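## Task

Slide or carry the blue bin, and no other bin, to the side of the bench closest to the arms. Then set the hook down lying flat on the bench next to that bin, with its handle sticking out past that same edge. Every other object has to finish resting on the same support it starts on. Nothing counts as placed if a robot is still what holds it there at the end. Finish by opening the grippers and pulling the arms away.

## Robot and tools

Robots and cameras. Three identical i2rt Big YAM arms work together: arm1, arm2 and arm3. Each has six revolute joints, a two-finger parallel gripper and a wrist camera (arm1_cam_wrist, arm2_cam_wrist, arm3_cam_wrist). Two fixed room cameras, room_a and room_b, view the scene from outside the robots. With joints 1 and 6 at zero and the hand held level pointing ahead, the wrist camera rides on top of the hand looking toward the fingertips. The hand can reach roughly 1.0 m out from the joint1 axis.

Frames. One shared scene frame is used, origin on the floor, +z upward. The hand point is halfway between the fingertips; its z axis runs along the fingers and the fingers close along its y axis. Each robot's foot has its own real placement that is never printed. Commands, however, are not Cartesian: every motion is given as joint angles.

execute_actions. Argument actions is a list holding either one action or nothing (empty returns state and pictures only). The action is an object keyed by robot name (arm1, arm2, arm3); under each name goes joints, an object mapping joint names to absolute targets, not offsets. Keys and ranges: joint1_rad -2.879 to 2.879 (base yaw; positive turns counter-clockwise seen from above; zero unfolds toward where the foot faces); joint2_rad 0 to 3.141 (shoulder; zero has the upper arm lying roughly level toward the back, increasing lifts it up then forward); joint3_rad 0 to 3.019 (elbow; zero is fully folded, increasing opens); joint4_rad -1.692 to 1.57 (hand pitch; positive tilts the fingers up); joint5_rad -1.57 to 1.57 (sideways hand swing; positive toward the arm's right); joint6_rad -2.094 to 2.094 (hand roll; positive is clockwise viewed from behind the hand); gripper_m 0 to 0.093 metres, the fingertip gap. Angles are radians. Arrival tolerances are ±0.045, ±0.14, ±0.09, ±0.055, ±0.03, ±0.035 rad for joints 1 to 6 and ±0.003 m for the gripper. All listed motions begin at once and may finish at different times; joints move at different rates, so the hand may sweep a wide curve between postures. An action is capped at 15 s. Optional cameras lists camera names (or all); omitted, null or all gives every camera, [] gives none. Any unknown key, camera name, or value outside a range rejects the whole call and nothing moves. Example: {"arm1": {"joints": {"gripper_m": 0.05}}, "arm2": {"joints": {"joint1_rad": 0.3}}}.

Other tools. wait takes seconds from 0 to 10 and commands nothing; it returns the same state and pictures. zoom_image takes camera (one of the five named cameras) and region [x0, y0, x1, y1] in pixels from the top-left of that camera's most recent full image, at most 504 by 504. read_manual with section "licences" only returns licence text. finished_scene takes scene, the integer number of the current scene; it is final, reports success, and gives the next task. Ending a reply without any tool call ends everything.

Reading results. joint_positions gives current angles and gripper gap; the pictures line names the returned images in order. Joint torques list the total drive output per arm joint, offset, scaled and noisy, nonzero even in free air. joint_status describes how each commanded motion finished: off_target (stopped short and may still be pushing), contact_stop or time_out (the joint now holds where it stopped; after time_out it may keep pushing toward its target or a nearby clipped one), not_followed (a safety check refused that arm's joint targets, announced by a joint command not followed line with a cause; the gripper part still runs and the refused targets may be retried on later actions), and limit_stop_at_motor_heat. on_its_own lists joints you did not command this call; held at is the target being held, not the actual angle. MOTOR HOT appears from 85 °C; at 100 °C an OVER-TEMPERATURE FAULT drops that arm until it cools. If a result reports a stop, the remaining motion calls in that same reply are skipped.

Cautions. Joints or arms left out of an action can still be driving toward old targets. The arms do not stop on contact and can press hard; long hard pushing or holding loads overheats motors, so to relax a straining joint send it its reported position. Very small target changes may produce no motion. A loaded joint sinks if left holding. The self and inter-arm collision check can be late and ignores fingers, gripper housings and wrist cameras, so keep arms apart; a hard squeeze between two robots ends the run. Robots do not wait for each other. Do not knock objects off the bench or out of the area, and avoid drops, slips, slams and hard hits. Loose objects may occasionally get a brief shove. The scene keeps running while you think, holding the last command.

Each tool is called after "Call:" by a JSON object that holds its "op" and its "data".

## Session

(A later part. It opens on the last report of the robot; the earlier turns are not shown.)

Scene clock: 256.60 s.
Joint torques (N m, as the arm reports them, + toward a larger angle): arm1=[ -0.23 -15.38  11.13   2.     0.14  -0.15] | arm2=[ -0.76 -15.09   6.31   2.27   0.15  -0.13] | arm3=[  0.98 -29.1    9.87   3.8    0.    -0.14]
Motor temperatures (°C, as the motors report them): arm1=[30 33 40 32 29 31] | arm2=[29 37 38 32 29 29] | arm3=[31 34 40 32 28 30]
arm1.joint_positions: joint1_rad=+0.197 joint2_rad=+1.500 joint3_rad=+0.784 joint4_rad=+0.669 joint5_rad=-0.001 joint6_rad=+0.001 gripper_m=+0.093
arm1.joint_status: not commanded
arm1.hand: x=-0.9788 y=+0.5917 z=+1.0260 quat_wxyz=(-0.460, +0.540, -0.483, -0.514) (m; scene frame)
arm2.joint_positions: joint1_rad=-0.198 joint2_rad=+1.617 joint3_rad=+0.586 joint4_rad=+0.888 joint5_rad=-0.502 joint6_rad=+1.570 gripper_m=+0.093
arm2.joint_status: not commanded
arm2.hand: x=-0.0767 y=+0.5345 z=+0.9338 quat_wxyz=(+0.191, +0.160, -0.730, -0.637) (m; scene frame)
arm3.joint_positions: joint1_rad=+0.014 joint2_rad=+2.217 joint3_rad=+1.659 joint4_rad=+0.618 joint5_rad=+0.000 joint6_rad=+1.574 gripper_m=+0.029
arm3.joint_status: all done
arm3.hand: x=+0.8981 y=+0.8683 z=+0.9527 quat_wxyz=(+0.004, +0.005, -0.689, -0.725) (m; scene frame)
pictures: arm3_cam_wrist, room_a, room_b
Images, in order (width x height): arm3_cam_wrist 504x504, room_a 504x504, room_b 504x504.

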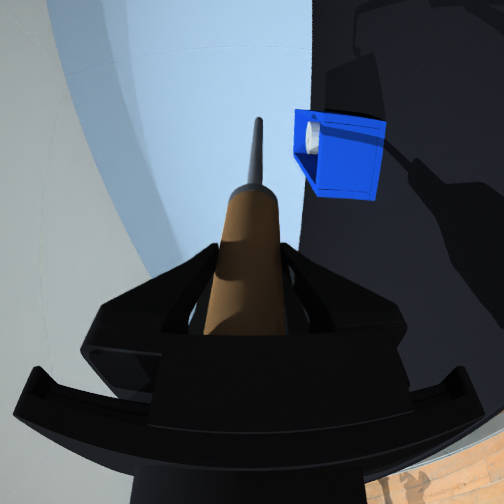

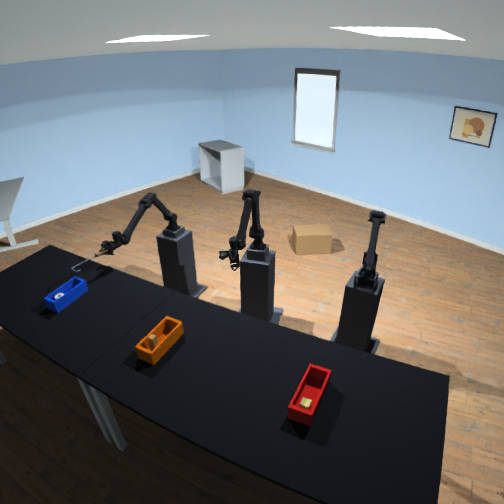

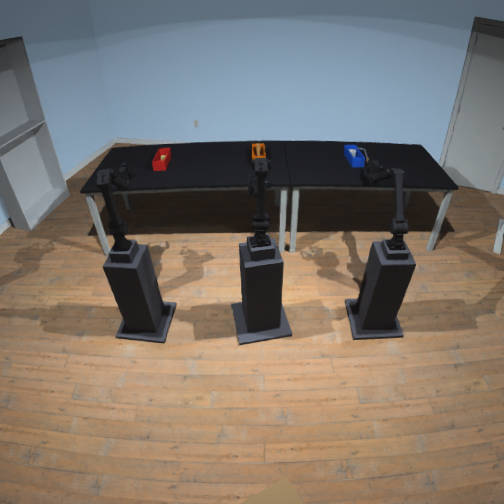

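Call:
{"op": "execute_actions", "data": {"actions": [{"arm3":{"joints":{"joint1_rad":-0.02,"joint5_rad":-0.10,"joint2_rad":2.26,"joint4_rad":0.71}}}], "cameras": ["arm3_cam_wrist","room_a"]}}

Call:
{"op": "zoom_image", "data": {"camera": "room_a", "region": [30,230,130,330]}}

Scene clock: 263.97 s.
Joint torques (N m, as the arm reports them, + toward a larger angle): arm1=[ -0.17 -15.08  11.     2.06   0.13  -0.11] | arm2=[ -0.77 -15.32   6.26   2.27   0.14  -0.13] | arm3=[  0.69 -29.91   9.29   3.33  -0.1   -0.11]
Motor temperatures (°C, as the motors report them): arm1=[30 33 40 32 29 31] | arm2=[29 37 38 32 29 29] | arm3=[31 34 39 32 28 30]
arm1.joint_positions: joint1_rad=+0.197 joint2_rad=+1.500 joint3_rad=+0.784 joint4_rad=+0.669 joint5_rad=-0.001 joint6_rad=+0.001 gripper_m=+0.093
arm1.joint_status: not commanded
arm1.hand: x=-0.9788 y=+0.5917 z=+1.0260 quat_wxyz=(-0.460, +0.540, -0.483, -0.514) (m; scene frame)
arm2.joint_positions: joint1_rad=-0.198 joint2_rad=+1.617 joint3_rad=+0.586 joint4_rad=+0.888 joint5_rad=-0.502 joint6_rad=+1.570 gripper_m=+0.093
arm2.joint_status: not commanded
arm2.hand: x=-0.0767 y=+0.5345 z=+0.9338 quat_wxyz=(+0.191, +0.160, -0.730, -0.637) (m; scene frame)
arm3.joint_positions: joint1_rad=-0.010 joint2_rad=+2.317 joint3_rad=+1.659 joint4_rad=+0.679 joint5_rad=-0.098 joint6_rad=+1.572 gripper_m=+0.029
arm3.joint_status: all done
arm3.hand: x=+0.9027 y=+0.8703 z=+0.8822 quat_wxyz=(+0.029, +0.032, -0.702, -0.711) (m; scene frame)
pictures: arm3_cam_wrist, room_a
Images, in order (width x height): arm3_cam_wrist 504x504, room_a 504x504.

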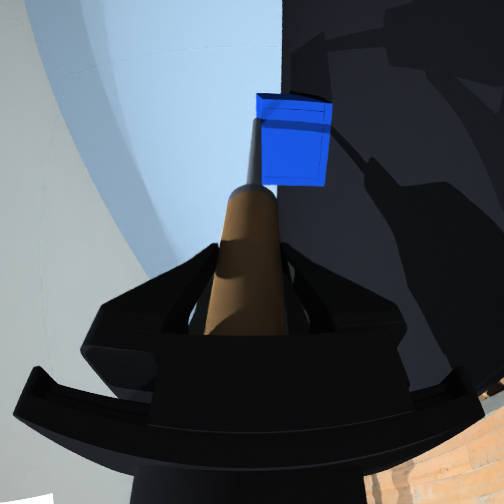

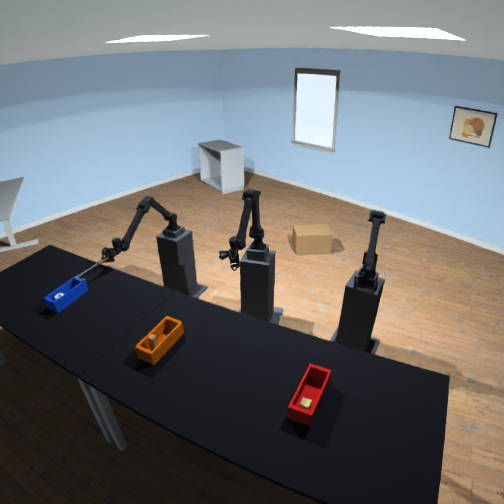

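Region (30, 230, 130, 330) of room_a's 504x504 image, scaled by 5.040, with more detail than that image has.

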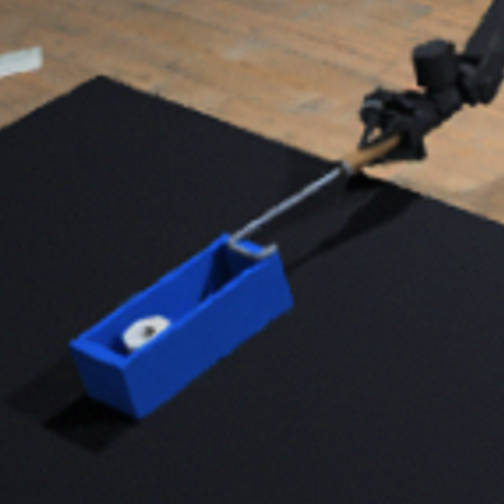

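Call:
{"op": "execute_actions", "data": {"actions": [{"arm3":{"joints":{"joint3_rad":1.80,"joint4_rad":0.66}}}], "cameras": []}}

Call:
{"op": "execute_actions", "data": {"actions": [{"arm3":{"joints":{"joint2_rad":2.36,"joint3_rad":1.96,"joint4_rad":0.60}}}], "cameras": ["arm3_cam_wrist","room_a"]}}

Call:
{"op": "zoom_image", "data": {"camera": "room_a", "region": [30,230,130,330]}}

Scene clock: 271.63 s.
Joint torques (N m, as the arm reports them, + toward a larger angle): arm1=[  0.04 -15.02  11.31   2.09   0.12  -0.13] | arm2=[ -0.65 -15.09   6.31   2.25   0.14  -0.12] | arm3=[  0.76 -30.83  15.14   2.92  -0.07  -0.11]
Motor temperatures (°C, as the motors report them): arm1=[30 33 40 32 29 31] | arm2=[29 37 38 32 29 29] | arm3=[31 34 39 32 28 30]
arm1.joint_positions: joint1_rad=+0.197 joint2_rad=+1.500 joint3_rad=+0.784 joint4_rad=+0.669 joint5_rad=-0.001 joint6_rad=+0.001 gripper_m=+0.093
arm1.joint_status: not commanded
arm1.hand: x=-0.9788 y=+0.5917 z=+1.0260 quat_wxyz=(-0.460, +0.540, -0.483, -0.514) (m; scene frame)
arm2.joint_positions: joint1_rad=-0.198 joint2_rad=+1.617 joint3_rad=+0.586 joint4_rad=+0.888 joint5_rad=-0.502 joint6_rad=+1.570 gripper_m=+0.093
arm2.joint_status: not commanded
arm2.hand: x=-0.0767 y=+0.5345 z=+0.9338 quat_wxyz=(+0.191, +0.160, -0.730, -0.637) (m; scene frame)
arm3.joint_positions: joint1_rad=-0.010 joint2_rad=+2.317 joint3_rad=+1.713 joint4_rad=+0.636 joint5_rad=-0.098 joint6_rad=+1.572 gripper_m=+0.029
arm3.joint_status: all done
arm3.hand: x=+0.9027 y=+0.8827 z=+0.9018 quat_wxyz=(+0.029, +0.032, -0.698, -0.715) (m; scene frame)
pictures: none
No camera images: the call's "cameras" was empty. Leave "cameras" out to get every camera's image.

Scene clock: 273.60 s.
Joint torques (N m, as the arm reports them, + toward a larger angle): arm1=[ -0.01 -14.96  11.07   1.91   0.13  -0.18] | arm2=[ -0.79 -15.08   6.33   2.23   0.14  -0.14] | arm3=[  0.61 -32.17  16.25   3.1   -0.09  -0.13]
Motor temperatures (°C, as the motors report them): arm1=[30 33 40 32 29 31] | arm2=[29 37 38 32 29 29] | arm3=[31 34 40 32 28 30]
arm1.joint_positions: joint1_rad=+0.197 joint2_rad=+1.500 joint3_rad=+0.784 joint4_rad=+0.669 joint5_rad=-0.001 joint6_rad=+0.001 gripper_m=+0.093
arm1.joint_status: not commanded
arm1.hand: x=-0.9788 y=+0.5917 z=+1.0260 quat_wxyz=(-0.460, +0.540, -0.483, -0.514) (m; scene frame)
arm2.joint_positions: joint1_rad=-0.198 joint2_rad=+1.617 joint3_rad=+0.586 joint4_rad=+0.888 joint5_rad=-0.502 joint6_rad=+1.570 gripper_m=+0.093
arm2.joint_status: not commanded
arm2.hand: x=-0.0767 y=+0.5345 z=+0.9338 quat_wxyz=(+0.191, +0.160, -0.730, -0.637) (m; scene frame)
arm3.joint_positions: joint1_rad=-0.010 joint2_rad=+2.414 joint3_rad=+1.863 joint4_rad=+0.576 joint5_rad=-0.098 joint6_rad=+1.572 gripper_m=+0.029
arm3.joint_status: joint3_rad time_out (moved +0.150 of +0.247); the others done
arm3.on_its_own: joint3_rad reads +1.863 and still pushes toward +1.960 since a time_out
arm3.hand: x=+0.9031 y=+0.9146 z=+0.8861 quat_wxyz=(+0.029, +0.032, -0.701, -0.712) (m; scene frame)
pictures: arm3_cam_wrist, room_a
Images, in order (width x height): arm3_cam_wrist 504x504, room_a 504x504.

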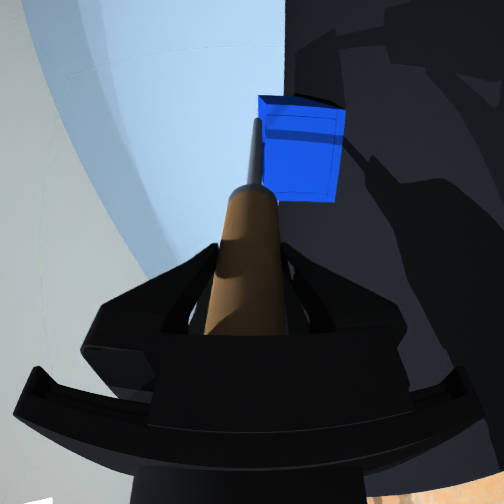

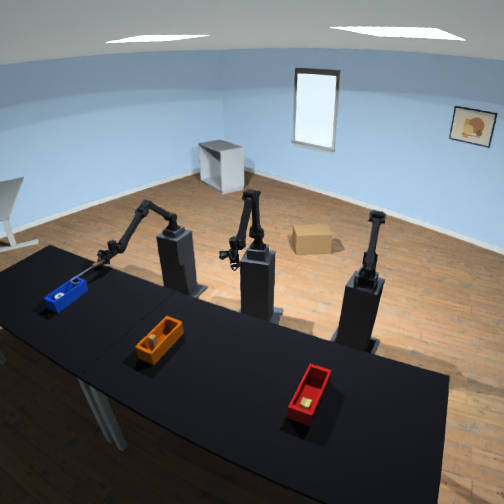

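Region (30, 230, 130, 330) of room_a's 504x504 image, scaled by 5.040, with more detail than that image has.

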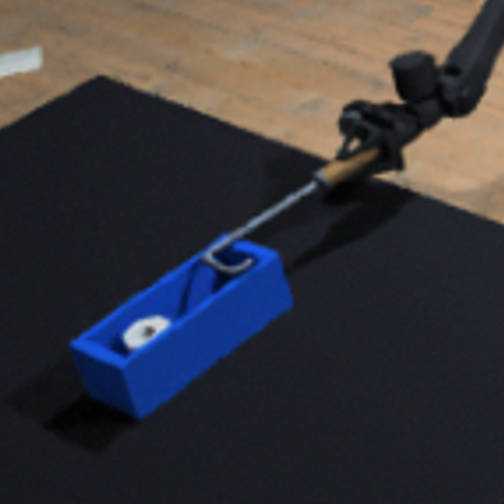

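Call:
{"op": "execute_actions", "data": {"actions": [{"arm3":{"joints":{"joint6_rad":0.0,"joint3_rad":1.94}}}], "cameras": ["arm3_cam_wrist","room_a"]}}

Call:
{"op": "zoom_image", "data": {"camera": "room_a", "region": [30,230,130,330]}}

Scene clock: 280.40 s.
Joint torques (N m, as the arm reports them, + toward a larger angle): arm1=[  0.11 -15.19  10.97   1.9    0.19  -0.15] | arm2=[ -0.81 -15.12   6.35   2.24   0.14  -0.14] | arm3=[  0.83 -31.28  13.9    2.93   0.16  -0.18]
Motor temperatures (°C, as the motors report them): arm1=[30 33 40 32 29 31] | arm2=[29 37 38 32 29 29] | arm3=[31 35 42 32 28 30]
arm1.joint_positions: joint1_rad=+0.197 joint2_rad=+1.500 joint3_rad=+0.784 joint4_rad=+0.669 joint5_rad=-0.001 joint6_rad=+0.001 gripper_m=+0.093
arm1.joint_status: not commanded
arm1.hand: x=-0.9788 y=+0.5917 z=+1.0260 quat_wxyz=(-0.460, +0.540, -0.483, -0.514) (m; scene frame)
arm2.joint_positions: joint1_rad=-0.198 joint2_rad=+1.617 joint3_rad=+0.586 joint4_rad=+0.888 joint5_rad=-0.502 joint6_rad=+1.570 gripper_m=+0.093
arm2.joint_status: not commanded
arm2.hand: x=-0.0767 y=+0.5345 z=+0.9338 quat_wxyz=(+0.191, +0.160, -0.730, -0.637) (m; scene frame)
arm3.joint_positions: joint1_rad=-0.014 joint2_rad=+2.404 joint3_rad=+1.872 joint4_rad=+0.579 joint5_rad=-0.105 joint6_rad=+0.017 gripper_m=+0.029
arm3.joint_status: all done
arm3.hand: x=+0.9057 y=+0.9162 z=+0.9003 quat_wxyz=(-0.484, +0.510, -0.470, -0.534) (m; scene frame)
pictures: arm3_cam_wrist, room_a
Images, in order (width x height): arm3_cam_wrist 504x504, room_a 504x504.

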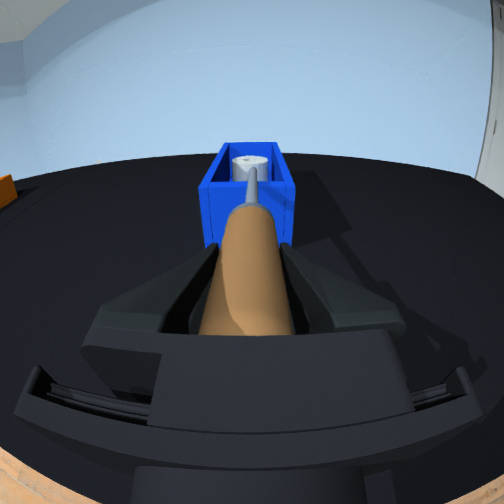

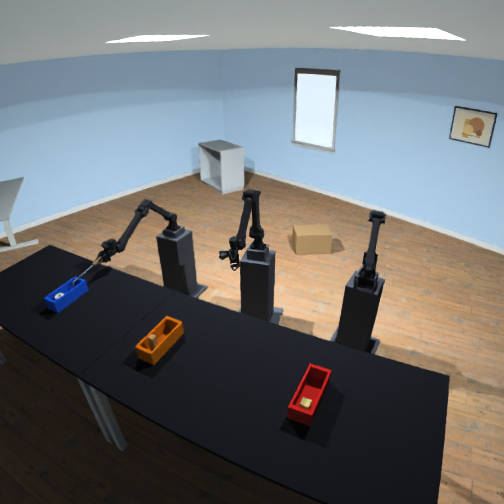

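Region (30, 230, 130, 330) of room_a's 504x504 image, scaled by 5.040, with more detail than that image has.

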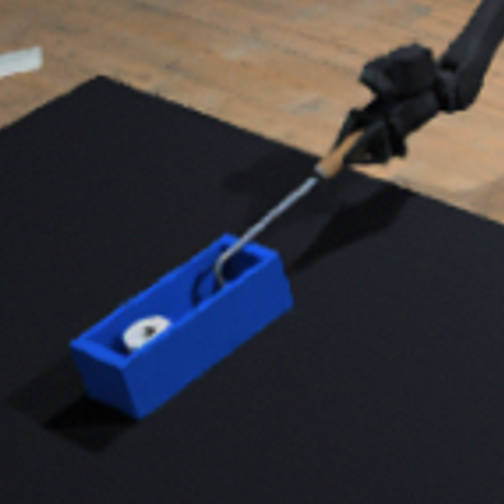

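Call:
{"op": "execute_actions", "data": {"actions": [{"arm3":{"joints":{"joint1_rad":0.005,"joint2_rad":2.15,"joint3_rad":1.385,"joint4_rad":0.82,"joint5_rad":-0.06}}}], "cameras": []}}

Call:
{"op": "execute_actions", "data": {"actions": [{"arm3":{"joints":{"joint1_rad":0.02,"joint2_rad":1.985,"joint3_rad":1.045,"joint4_rad":0.99,"joint5_rad":-0.02}}}], "cameras": ["arm3_cam_wrist"]}}

Call:
{"op": "execute_actions", "data": {"actions": [{"arm3":{"joints":{"joint1_rad":0.03,"joint2_rad":1.865,"joint3_rad":0.80,"joint4_rad":1.11,"joint5_rad":0.02}}}], "cameras": ["arm3_cam_wrist","room_a"]}}

Call:
{"op": "zoom_image", "data": {"camera": "room_a", "region": [60,220,160,320]}}

Scene clock: 293.30 s.
Joint torques (N m, as the arm reports them, + toward a larger angle): arm1=[ -0.07 -15.1   11.1    1.98   0.14  -0.13] | arm2=[ -0.78 -15.18   6.32   2.25   0.13  -0.13] | arm3=[  2.15 -24.26   7.31   2.42   0.    -0.05]
Motor temperatures (°C, as the motors report them): arm1=[30 33 40 32 29 31] | arm2=[29 37 38 32 29 29] | arm3=[31 35 42 32 28 30]
arm1.joint_positions: joint1_rad=+0.197 joint2_rad=+1.500 joint3_rad=+0.784 joint4_rad=+0.669 joint5_rad=-0.001 joint6_rad=+0.001 gripper_m=+0.093
arm1.joint_status: not commanded
arm1.hand: x=-0.9788 y=+0.5917 z=+1.0260 quat_wxyz=(-0.460, +0.540, -0.483, -0.514) (m; scene frame)
arm2.joint_positions: joint1_rad=-0.198 joint2_rad=+1.617 joint3_rad=+0.586 joint4_rad=+0.888 joint5_rad=-0.502 joint6_rad=+1.570 gripper_m=+0.093
arm2.joint_status: not commanded
arm2.hand: x=-0.0767 y=+0.5345 z=+0.9338 quat_wxyz=(+0.191, +0.160, -0.730, -0.637) (m; scene frame)
arm3.joint_positions: joint1_rad=-0.007 joint2_rad=+2.164 joint3_rad=+1.380 joint4_rad=+0.810 joint5_rad=-0.061 joint6_rad=+0.006 gripper_m=+0.029
arm3.joint_status: all done
arm3.hand: x=+0.9059 y=+0.8001 z=+0.8920 quat_wxyz=(-0.491, +0.508, -0.483, -0.517) (m; scene frame)
pictures: none
No camera images: the call's "cameras" was empty. Leave "cameras" out to get every camera's image.

Scene clock: 294.43 s.
Joint torques (N m, as the arm reports them, + toward a larger angle): arm1=[ -0.54 -15.46  11.11   1.84   0.13  -0.13] | arm2=[ -0.71 -15.08   6.32   2.29   0.13  -0.14] | arm3=[  2.2  -21.79   5.64   2.94   0.02  -0.06]
Motor temperatures (°C, as the motors report them): arm1=[30 33 40 32 29 31] | arm2=[29 37 38 32 29 29] | arm3=[31 35 42 32 28 30]
arm1.joint_positions: joint1_rad=+0.197 joint2_rad=+1.500 joint3_rad=+0.784 joint4_rad=+0.669 joint5_rad=-0.001 joint6_rad=+0.001 gripper_m=+0.093
arm1.joint_status: not commanded
arm1.hand: x=-0.9788 y=+0.5917 z=+1.0260 quat_wxyz=(-0.460, +0.540, -0.483, -0.514) (m; scene frame)
arm2.joint_positions: joint1_rad=-0.198 joint2_rad=+1.617 joint3_rad=+0.586 joint4_rad=+0.888 joint5_rad=-0.502 joint6_rad=+1.570 gripper_m=+0.093
arm2.joint_status: not commanded
arm2.hand: x=-0.0767 y=+0.5345 z=+0.9338 quat_wxyz=(+0.191, +0.160, -0.730, -0.637) (m; scene frame)
arm3.joint_positions: joint1_rad=+0.010 joint2_rad=+2.012 joint3_rad=+1.047 joint4_rad=+0.968 joint5_rad=-0.021 joint6_rad=+0.006 gripper_m=+0.029
arm3.joint_status: all done
arm3.hand: x=+0.8994 y=+0.7025 z=+0.8803 quat_wxyz=(-0.491, +0.508, -0.494, -0.506) (m; scene frame)
pictures: arm3_cam_wrist
Images, in order (width x height): arm3_cam_wrist 504x504.

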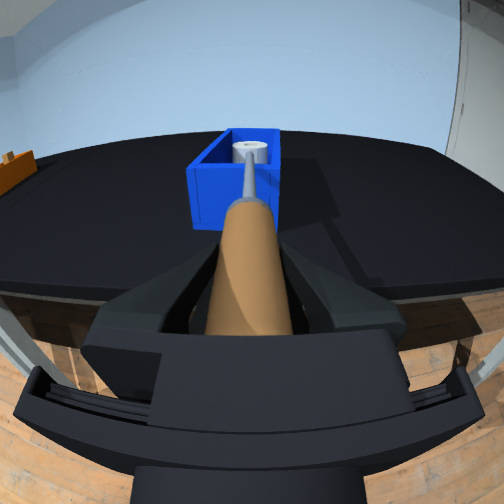

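Scene clock: 295.40 s.
Joint torques (N m, as the arm reports them, + toward a larger angle): arm1=[ -0.49 -15.15  11.01   2.03   0.13  -0.16] | arm2=[ -0.8  -15.13   6.33   2.27   0.14  -0.13] | arm3=[  2.53 -18.35   4.79   2.95   0.06  -0.07]
Motor temperatures (°C, as the motors report them): arm1=[30 33 40 32 29 31] | arm2=[29 37 38 32 29 29] | arm3=[31 35 42 32 28 30]
arm1.joint_positions: joint1_rad=+0.197 joint2_rad=+1.500 joint3_rad=+0.784 joint4_rad=+0.669 joint5_rad=-0.001 joint6_rad=+0.001 gripper_m=+0.093
arm1.joint_status: not commanded
arm1.hand: x=-0.9788 y=+0.5917 z=+1.0260 quat_wxyz=(-0.460, +0.540, -0.483, -0.514) (m; scene frame)
arm2.joint_positions: joint1_rad=-0.198 joint2_rad=+1.617 joint3_rad=+0.586 joint4_rad=+0.888 joint5_rad=-0.502 joint6_rad=+1.570 gripper_m=+0.093
arm2.joint_status: not commanded
arm2.hand: x=-0.0767 y=+0.5345 z=+0.9338 quat_wxyz=(+0.191, +0.160, -0.730, -0.637) (m; scene frame)
arm3.joint_positions: joint1_rad=+0.020 joint2_rad=+1.892 joint3_rad=+0.801 joint4_rad=+1.089 joint5_rad=+0.017 joint6_rad=+0.006 gripper_m=+0.029
arm3.joint_status: all done
arm3.hand: x=+0.9010 y=+0.6223 z=+0.8795 quat_wxyz=(-0.497, +0.502, -0.503, -0.498) (m; scene frame)
pictures: arm3_cam_wrist, room_a
Images, in order (width x height): arm3_cam_wrist 504x504, room_a 504x504.

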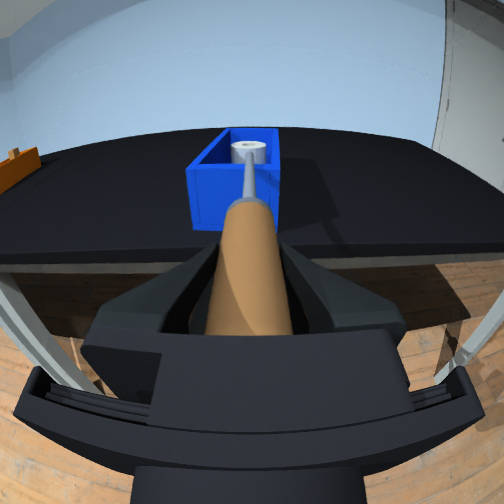

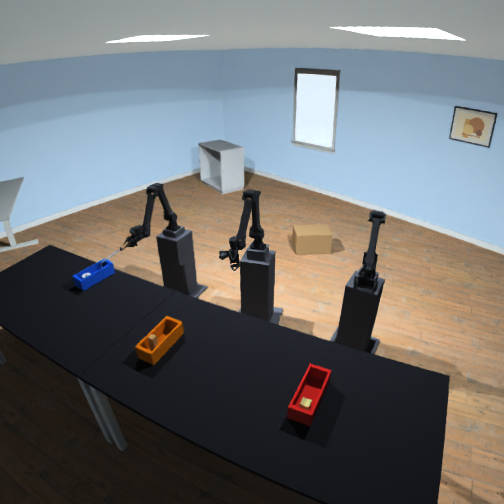

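Region (60, 220, 160, 320) of room_a's 504x504 image, scaled by 5.040, with more detail than that image has.

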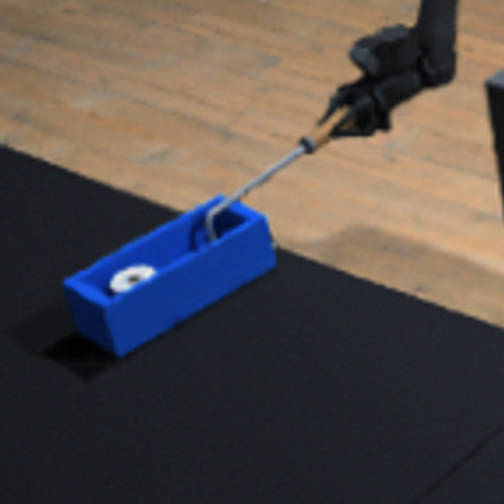

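Call:
{"op": "execute_actions", "data": {"actions": []}}

Scene clock: 311.20 s.
Joint torques (N m, as the arm reports them, + toward a larger angle): arm1=[ -0.39 -15.53  10.88   2.     0.13  -0.15] | arm2=[ -0.76 -15.19   6.34   2.24   0.14  -0.14] | arm3=[  2.28 -18.5    4.77   2.87   0.06  -0.06]
Motor temperatures (°C, as the motors report them): arm1=[30 32 40 32 29 31] | arm2=[29 37 38 32 29 29] | arm3=[31 34 39 32 28 30]
arm1.joint_positions: joint1_rad=+0.197 joint2_rad=+1.500 joint3_rad=+0.784 joint4_rad=+0.669 joint5_rad=-0.001 joint6_rad=+0.001 gripper_m=+0.093
arm1.joint_status: not commanded
arm1.hand: x=-0.9788 y=+0.5917 z=+1.0260 quat_wxyz=(-0.460, +0.540, -0.483, -0.514) (m; scene frame)
arm2.joint_positions: joint1_rad=-0.198 joint2_rad=+1.617 joint3_rad=+0.586 joint4_rad=+0.888 joint5_rad=-0.502 joint6_rad=+1.570 gripper_m=+0.093
arm2.joint_status: not commanded
arm2.hand: x=-0.0767 y=+0.5345 z=+0.9338 quat_wxyz=(+0.191, +0.160, -0.730, -0.637) (m; scene frame)
arm3.joint_positions: joint1_rad=+0.020 joint2_rad=+1.892 joint3_rad=+0.801 joint4_rad=+1.089 joint5_rad=+0.017 joint6_rad=+0.006 gripper_m=+0.029
arm3.joint_status: all done
arm3.hand: x=+0.9010 y=+0.6223 z=+0.8795 quat_wxyz=(-0.497, +0.502, -0.503, -0.498) (m; scene frame)
pictures: arm1_cam_wrist, arm2_cam_wrist, arm3_cam_wrist, room_a, room_b
Images, in order (width x height): arm1_cam_wrist 504x504, arm2_cam_wrist 504x504, arm3_cam_wrist 504x504, room_a 504x504, room_b 504x504.

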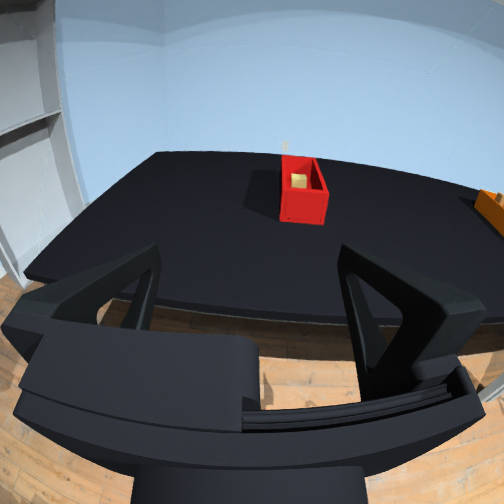

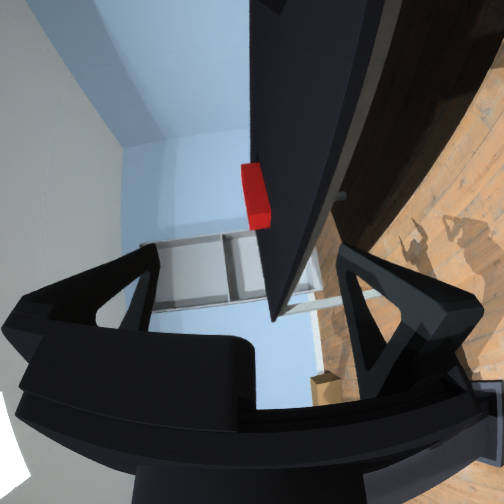

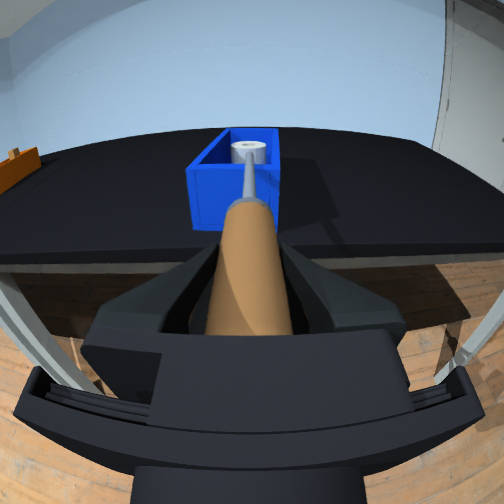

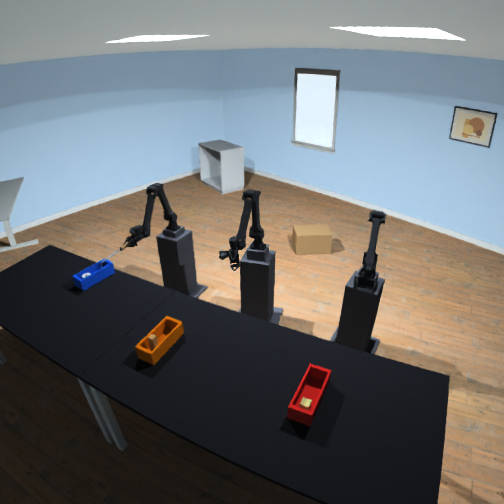

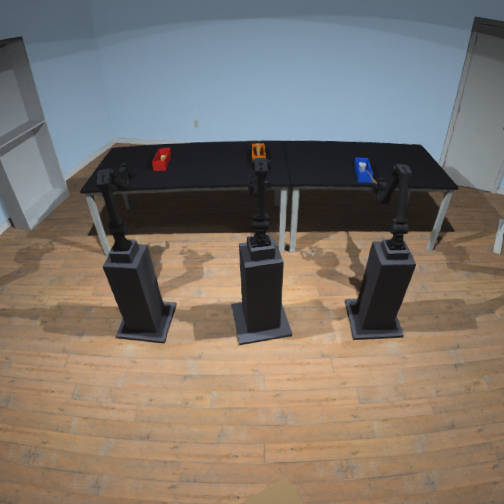

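Call:
{"op": "execute_actions", "data": {"actions": [{"arm3":{"joints":{"joint2_rad":1.825,"joint3_rad":0.72,"joint4_rad":1.16}}}], "cameras": ["arm3_cam_wrist","room_a"]}}

Call:
{"op": "zoom_image", "data": {"camera": "arm3_cam_wrist", "region": [150,150,350,300]}}

Call:
{"op": "zoom_image", "data": {"camera": "room_a", "region": [40,220,180,310]}}

Scene clock: 317.77 s.
Joint torques (N m, as the arm reports them, + toward a larger angle): arm1=[ -0.53 -15.07  11.1    2.01   0.15  -0.14] | arm2=[ -0.77 -15.25   6.29   2.24   0.14  -0.13] | arm3=[  2.24 -17.15   4.56   3.08   0.07  -0.06]
Motor temperatures (°C, as the motors report them): arm1=[30 32 40 32 29 31] | arm2=[29 37 38 32 29 29] | arm3=[31 33 38 32 28 30]
arm1.joint_positions: joint1_rad=+0.197 joint2_rad=+1.500 joint3_rad=+0.784 joint4_rad=+0.669 joint5_rad=-0.001 joint6_rad=+0.001 gripper_m=+0.093
arm1.joint_status: not commanded
arm1.hand: x=-0.9788 y=+0.5917 z=+1.0260 quat_wxyz=(-0.460, +0.540, -0.483, -0.514) (m; scene frame)
arm2.joint_positions: joint1_rad=-0.198 joint2_rad=+1.617 joint3_rad=+0.586 joint4_rad=+0.888 joint5_rad=-0.502 joint6_rad=+1.570 gripper_m=+0.093
arm2.joint_status: not commanded
arm2.hand: x=-0.0767 y=+0.5345 z=+0.9338 quat_wxyz=(+0.191, +0.160, -0.730, -0.637) (m; scene frame)
arm3.joint_positions: joint1_rad=+0.020 joint2_rad=+1.854 joint3_rad=+0.720 joint4_rad=+1.135 joint5_rad=+0.017 joint6_rad=+0.006 gripper_m=+0.029
arm3.joint_status: all done
arm3.hand: x=+0.9015 y=+0.5945 z=+0.8803 quat_wxyz=(-0.498, +0.501, -0.502, -0.499) (m; scene frame)
pictures: arm3_cam_wrist, room_a
Images, in order (width x height): arm3_cam_wrist 504x504, room_a 504x504.

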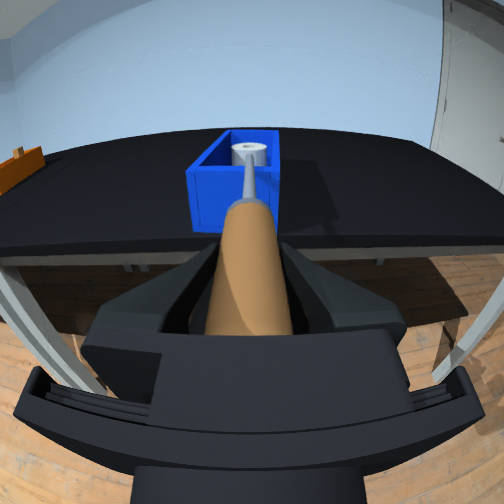

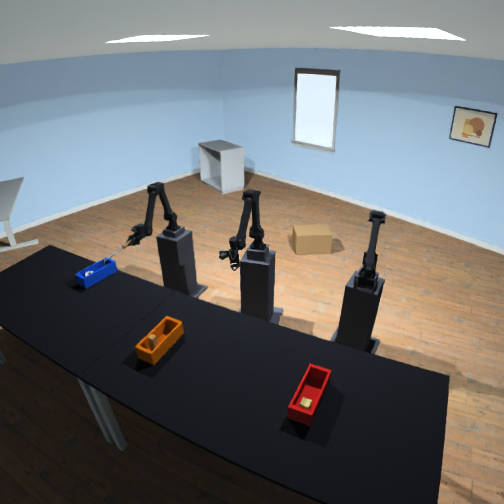

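Region (150, 150, 350, 300) of arm3_cam_wrist's 504x504 image, scaled by 2.520, with more detail than that image has; it fills the top 378 rows of this view, and the rest is white.

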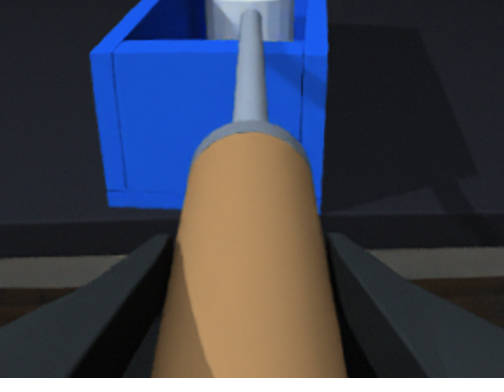

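Region (40, 220, 180, 310) of room_a's 504x504 image, scaled by 3.600, with more detail than that image has; it fills the top 324 rows of this view, and the rest is white.

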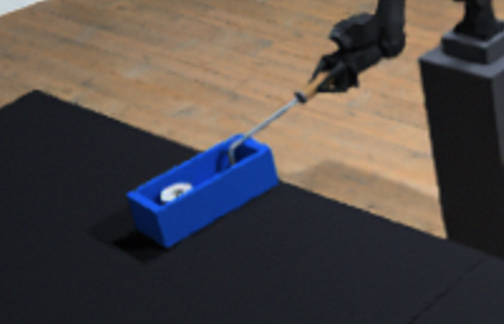

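Call:
{"op": "execute_actions", "data": {"actions": [{"arm3":{"joints":{"joint1_rad":0.0,"joint2_rad":1.87,"joint3_rad":0.885,"joint4_rad":1.12,"joint5_rad":0.06}}}], "cameras": ["arm3_cam_wrist","room_a"]}}

Call:
{"op": "zoom_image", "data": {"camera": "room_a", "region": [40,220,180,310]}}

Scene clock: 323.13 s.
Joint torques (N m, as the arm reports them, + toward a larger angle): arm1=[ -0.24 -15.07  10.99   1.92   0.16  -0.13] | arm2=[ -0.81 -15.26   6.31   2.31   0.13  -0.13] | arm3=[  0.3  -17.74   9.53   2.65   0.08  -0.06]
Motor temperatures (°C, as the motors report them): arm1=[30 32 40 32 29 31] | arm2=[29 37 38 32 29 29] | arm3=[31 33 38 32 28 30]
arm1.joint_positions: joint1_rad=+0.197 joint2_rad=+1.500 joint3_rad=+0.784 joint4_rad=+0.669 joint5_rad=-0.001 joint6_rad=+0.001 gripper_m=+0.093
arm1.joint_status: not commanded
arm1.hand: x=-0.9788 y=+0.5917 z=+1.0260 quat_wxyz=(-0.460, +0.540, -0.483, -0.514) (m; scene frame)
arm2.joint_positions: joint1_rad=-0.198 joint2_rad=+1.617 joint3_rad=+0.586 joint4_rad=+0.888 joint5_rad=-0.502 joint6_rad=+1.570 gripper_m=+0.093
arm2.joint_status: not commanded
arm2.hand: x=-0.0767 y=+0.5345 z=+0.9338 quat_wxyz=(+0.191, +0.160, -0.730, -0.637) (m; scene frame)
arm3.joint_positions: joint1_rad=+0.015 joint2_rad=+1.889 joint3_rad=+0.833 joint4_rad=+1.107 joint5_rad=+0.057 joint6_rad=+0.006 gripper_m=+0.029
arm3.joint_status: all done
arm3.hand: x=+0.9107 y=+0.6327 z=+0.8990 quat_wxyz=(-0.521, +0.477, -0.501, -0.500) (m; scene frame)
pictures: arm3_cam_wrist, room_a
Images, in order (width x height): arm3_cam_wrist 504x504, room_a 504x504.

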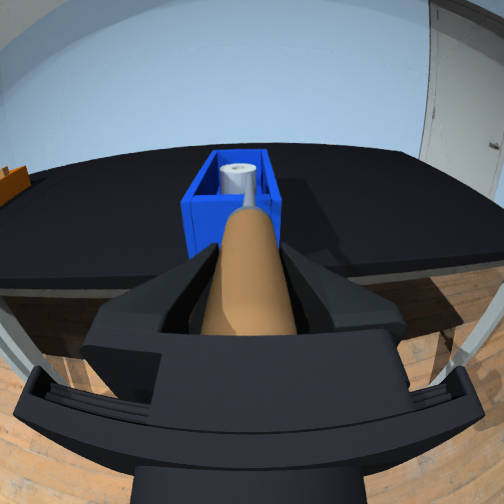

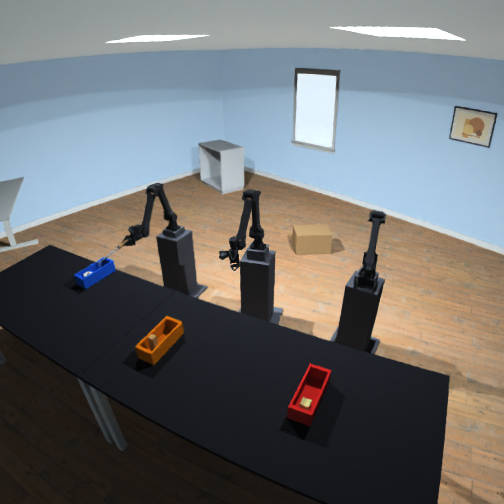

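Region (40, 220, 180, 310) of room_a's 504x504 image, scaled by 3.600, with more detail than that image has; it fills the top 324 rows of this view, and the rest is white.

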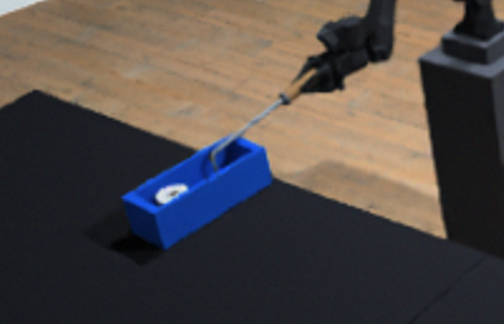

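Call:
{"op": "execute_actions", "data": {"actions": [{"arm3":{"joints":{"joint4_rad":1.06,"joint5_rad":0.1,"joint6_rad":0.8}}}], "cameras": ["arm3_cam_wrist","room_a"]}}

Call:
{"op": "zoom_image", "data": {"camera": "room_a", "region": [40,220,180,310]}}

Scene clock: 329.10 s.
Joint torques (N m, as the arm reports them, + toward a larger angle): arm1=[ -0.54 -14.85  10.99   2.06   0.1   -0.09] | arm2=[ -0.8  -15.18   6.3    2.24   0.14  -0.13] | arm3=[  1.47 -17.95   9.23   2.34  -0.32   0.07]
Motor temperatures (°C, as the motors report them): arm1=[30 32 40 32 29 31] | arm2=[29 37 38 32 29 29] | arm3=[31 33 38 32 28 30]
arm1.joint_positions: joint1_rad=+0.197 joint2_rad=+1.500 joint3_rad=+0.784 joint4_rad=+0.669 joint5_rad=-0.001 joint6_rad=+0.001 gripper_m=+0.093
arm1.joint_status: not commanded
arm1.hand: x=-0.9788 y=+0.5917 z=+1.0260 quat_wxyz=(-0.460, +0.540, -0.483, -0.514) (m; scene frame)
arm2.joint_positions: joint1_rad=-0.198 joint2_rad=+1.617 joint3_rad=+0.586 joint4_rad=+0.888 joint5_rad=-0.502 joint6_rad=+1.570 gripper_m=+0.093
arm2.joint_status: not commanded
arm2.hand: x=-0.0767 y=+0.5345 z=+0.9338 quat_wxyz=(+0.191, +0.160, -0.730, -0.637) (m; scene frame)
arm3.joint_positions: joint1_rad=+0.004 joint2_rad=+1.889 joint3_rad=+0.837 joint4_rad=+1.052 joint5_rad=+0.109 joint6_rad=+0.785 gripper_m=+0.029
arm3.joint_status: all done
arm3.hand: x=+0.9264 y=+0.6335 z=+0.8874 quat_wxyz=(-0.306, +0.238, -0.669, -0.634) (m; scene frame)
pictures: arm3_cam_wrist, room_a
Images, in order (width x height): arm3_cam_wrist 504x504, room_a 504x504.

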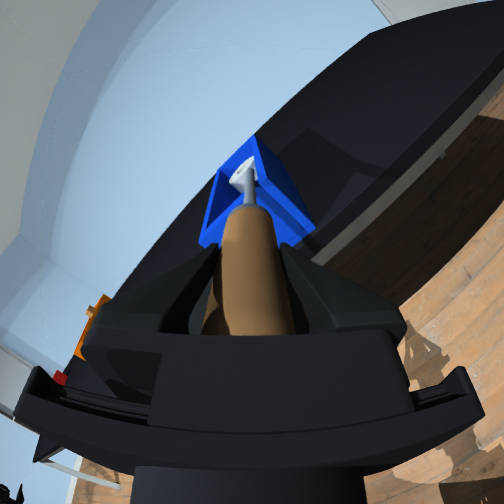

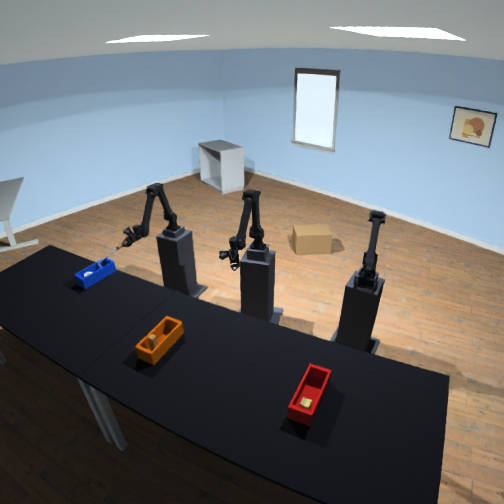

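Region (40, 220, 180, 310) of room_a's 504x504 image, scaled by 3.600, with more detail than that image has; it fills the top 324 rows of this view, and the rest is white.

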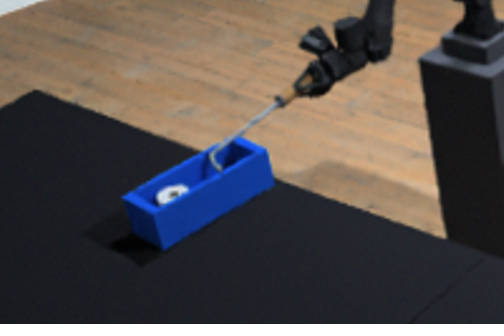

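Call:
{"op": "execute_actions", "data": {"actions": [{"arm3":{"joints":{"joint4_rad":1.14,"joint5_rad":0.17,"joint6_rad":1.2}}}], "cameras": ["arm3_cam_wrist","room_a"]}}

Call:
{"op": "zoom_image", "data": {"camera": "room_a", "region": [40,220,180,310]}}

Scene clock: 334.07 s.
Joint torques (N m, as the arm reports them, + toward a larger angle): arm1=[  0.1  -15.31  11.02   1.92   0.15  -0.15] | arm2=[ -0.9  -15.18   6.29   2.26   0.14  -0.12] | arm3=[  1.08 -18.85   9.05   4.23   0.04   0.14]
Motor temperatures (°C, as the motors report them): arm1=[30 32 40 32 29 31] | arm2=[29 37 38 32 29 29] | arm3=[31 33 38 32 29 30]
arm1.joint_positions: joint1_rad=+0.197 joint2_rad=+1.500 joint3_rad=+0.784 joint4_rad=+0.669 joint5_rad=-0.001 joint6_rad=+0.001 gripper_m=+0.093
arm1.joint_status: not commanded
arm1.hand: x=-0.9788 y=+0.5917 z=+1.0260 quat_wxyz=(-0.460, +0.540, -0.483, -0.514) (m; scene frame)
arm2.joint_positions: joint1_rad=-0.198 joint2_rad=+1.617 joint3_rad=+0.586 joint4_rad=+0.888 joint5_rad=-0.502 joint6_rad=+1.570 gripper_m=+0.093
arm2.joint_status: not commanded
arm2.hand: x=-0.0767 y=+0.5345 z=+0.9338 quat_wxyz=(+0.191, +0.160, -0.730, -0.637) (m; scene frame)
arm3.joint_positions: joint1_rad=+0.004 joint2_rad=+1.900 joint3_rad=+0.837 joint4_rad=+1.087 joint5_rad=+0.168 joint6_rad=+1.178 gripper_m=+0.029
arm3.joint_status: all done
arm3.hand: x=+0.9365 y=+0.6321 z=+0.8897 quat_wxyz=(-0.197, +0.080, -0.697, -0.685) (m; scene frame)
pictures: arm3_cam_wrist, room_a
Images, in order (width x height): arm3_cam_wrist 504x504, room_a 504x504.

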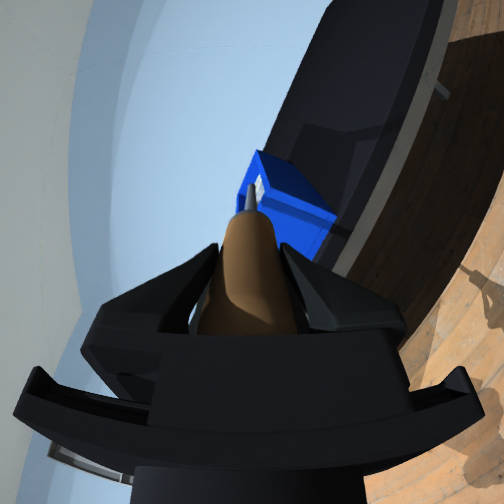

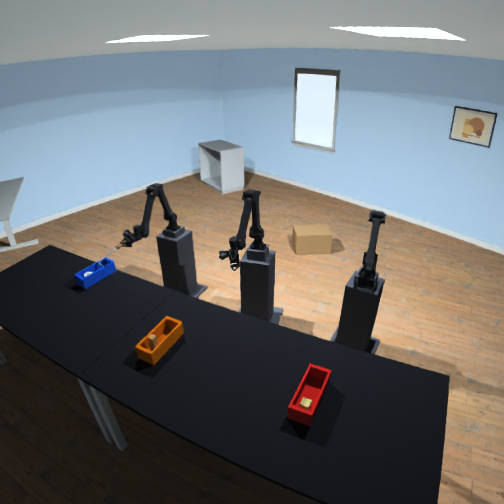

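Region (40, 220, 180, 310) of room_a's 504x504 image, scaled by 3.600, with more detail than that image has; it fills the top 324 rows of this view, and the rest is white.

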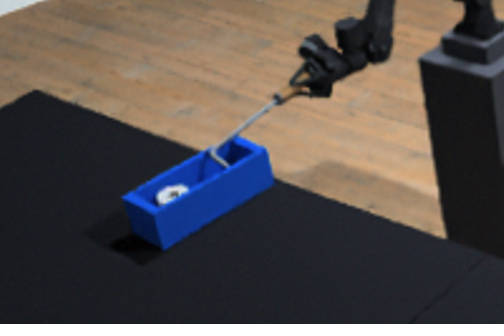

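Call:
{"op": "execute_actions", "data": {"actions": [{"arm3":{"joints":{"joint2_rad":1.83,"joint4_rad":1.22,"joint6_rad":1.3}}}], "cameras": ["arm3_cam_wrist","room_a"]}}

Call:
{"op": "zoom_image", "data": {"camera": "room_a", "region": [40,220,180,310]}}

Scene clock: 342.13 s.
Joint torques (N m, as the arm reports them, + toward a larger angle): arm1=[ -0.77 -15.18  11.05   2.01   0.17  -0.12] | arm2=[ -0.76 -15.21   6.3    2.25   0.14  -0.13] | arm3=[  1.12 -20.81   9.22   4.04   0.02   0.14]
Motor temperatures (°C, as the motors report them): arm1=[30 32 40 32 29 31] | arm2=[29 37 38 32 29 29] | arm3=[31 33 39 32 28 30]
arm1.joint_positions: joint1_rad=+0.197 joint2_rad=+1.500 joint3_rad=+0.784 joint4_rad=+0.669 joint5_rad=-0.001 joint6_rad=+0.001 gripper_m=+0.093
arm1.joint_status: not commanded
arm1.hand: x=-0.9788 y=+0.5917 z=+1.0260 quat_wxyz=(-0.460, +0.540, -0.483, -0.514) (m; scene frame)
arm2.joint_positions: joint1_rad=-0.198 joint2_rad=+1.617 joint3_rad=+0.586 joint4_rad=+0.888 joint5_rad=-0.502 joint6_rad=+1.570 gripper_m=+0.093
arm2.joint_status: not commanded
arm2.hand: x=-0.0767 y=+0.5345 z=+0.9338 quat_wxyz=(+0.191, +0.160, -0.730, -0.637) (m; scene frame)
arm3.joint_positions: joint1_rad=+0.004 joint2_rad=+1.881 joint3_rad=+0.837 joint4_rad=+1.170 joint5_rad=+0.169 joint6_rad=+1.277 gripper_m=+0.029
arm3.joint_status: all done
arm3.hand: x=+0.9365 y=+0.6304 z=+0.9214 quat_wxyz=(-0.165, +0.037, -0.664, -0.729) (m; scene frame)
pictures: arm3_cam_wrist, room_a
Images, in order (width x height): arm3_cam_wrist 504x504, room_a 504x504.

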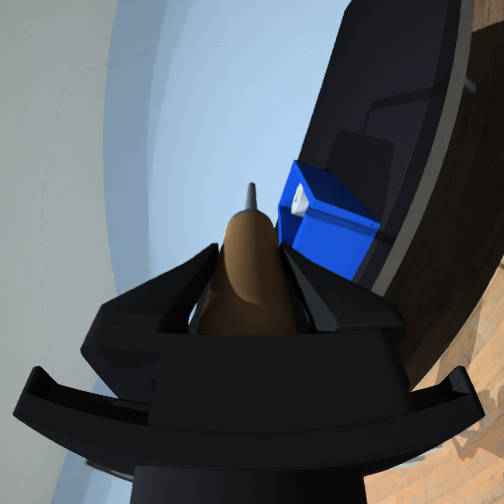

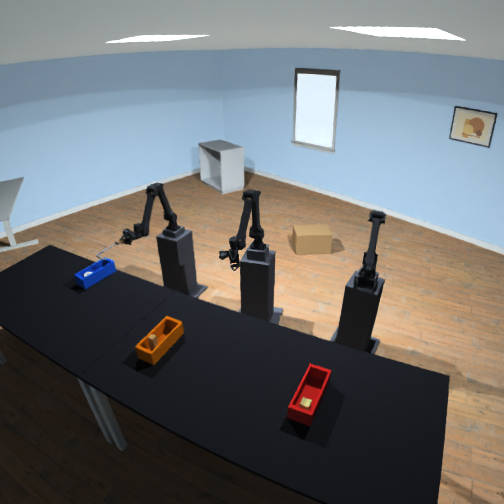

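Region (40, 220, 180, 310) of room_a's 504x504 image, scaled by 3.600, with more detail than that image has; it fills the top 324 rows of this view, and the rest is white.

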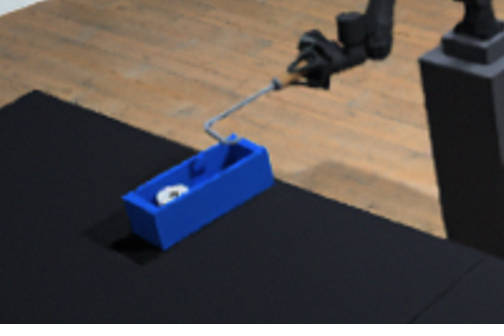

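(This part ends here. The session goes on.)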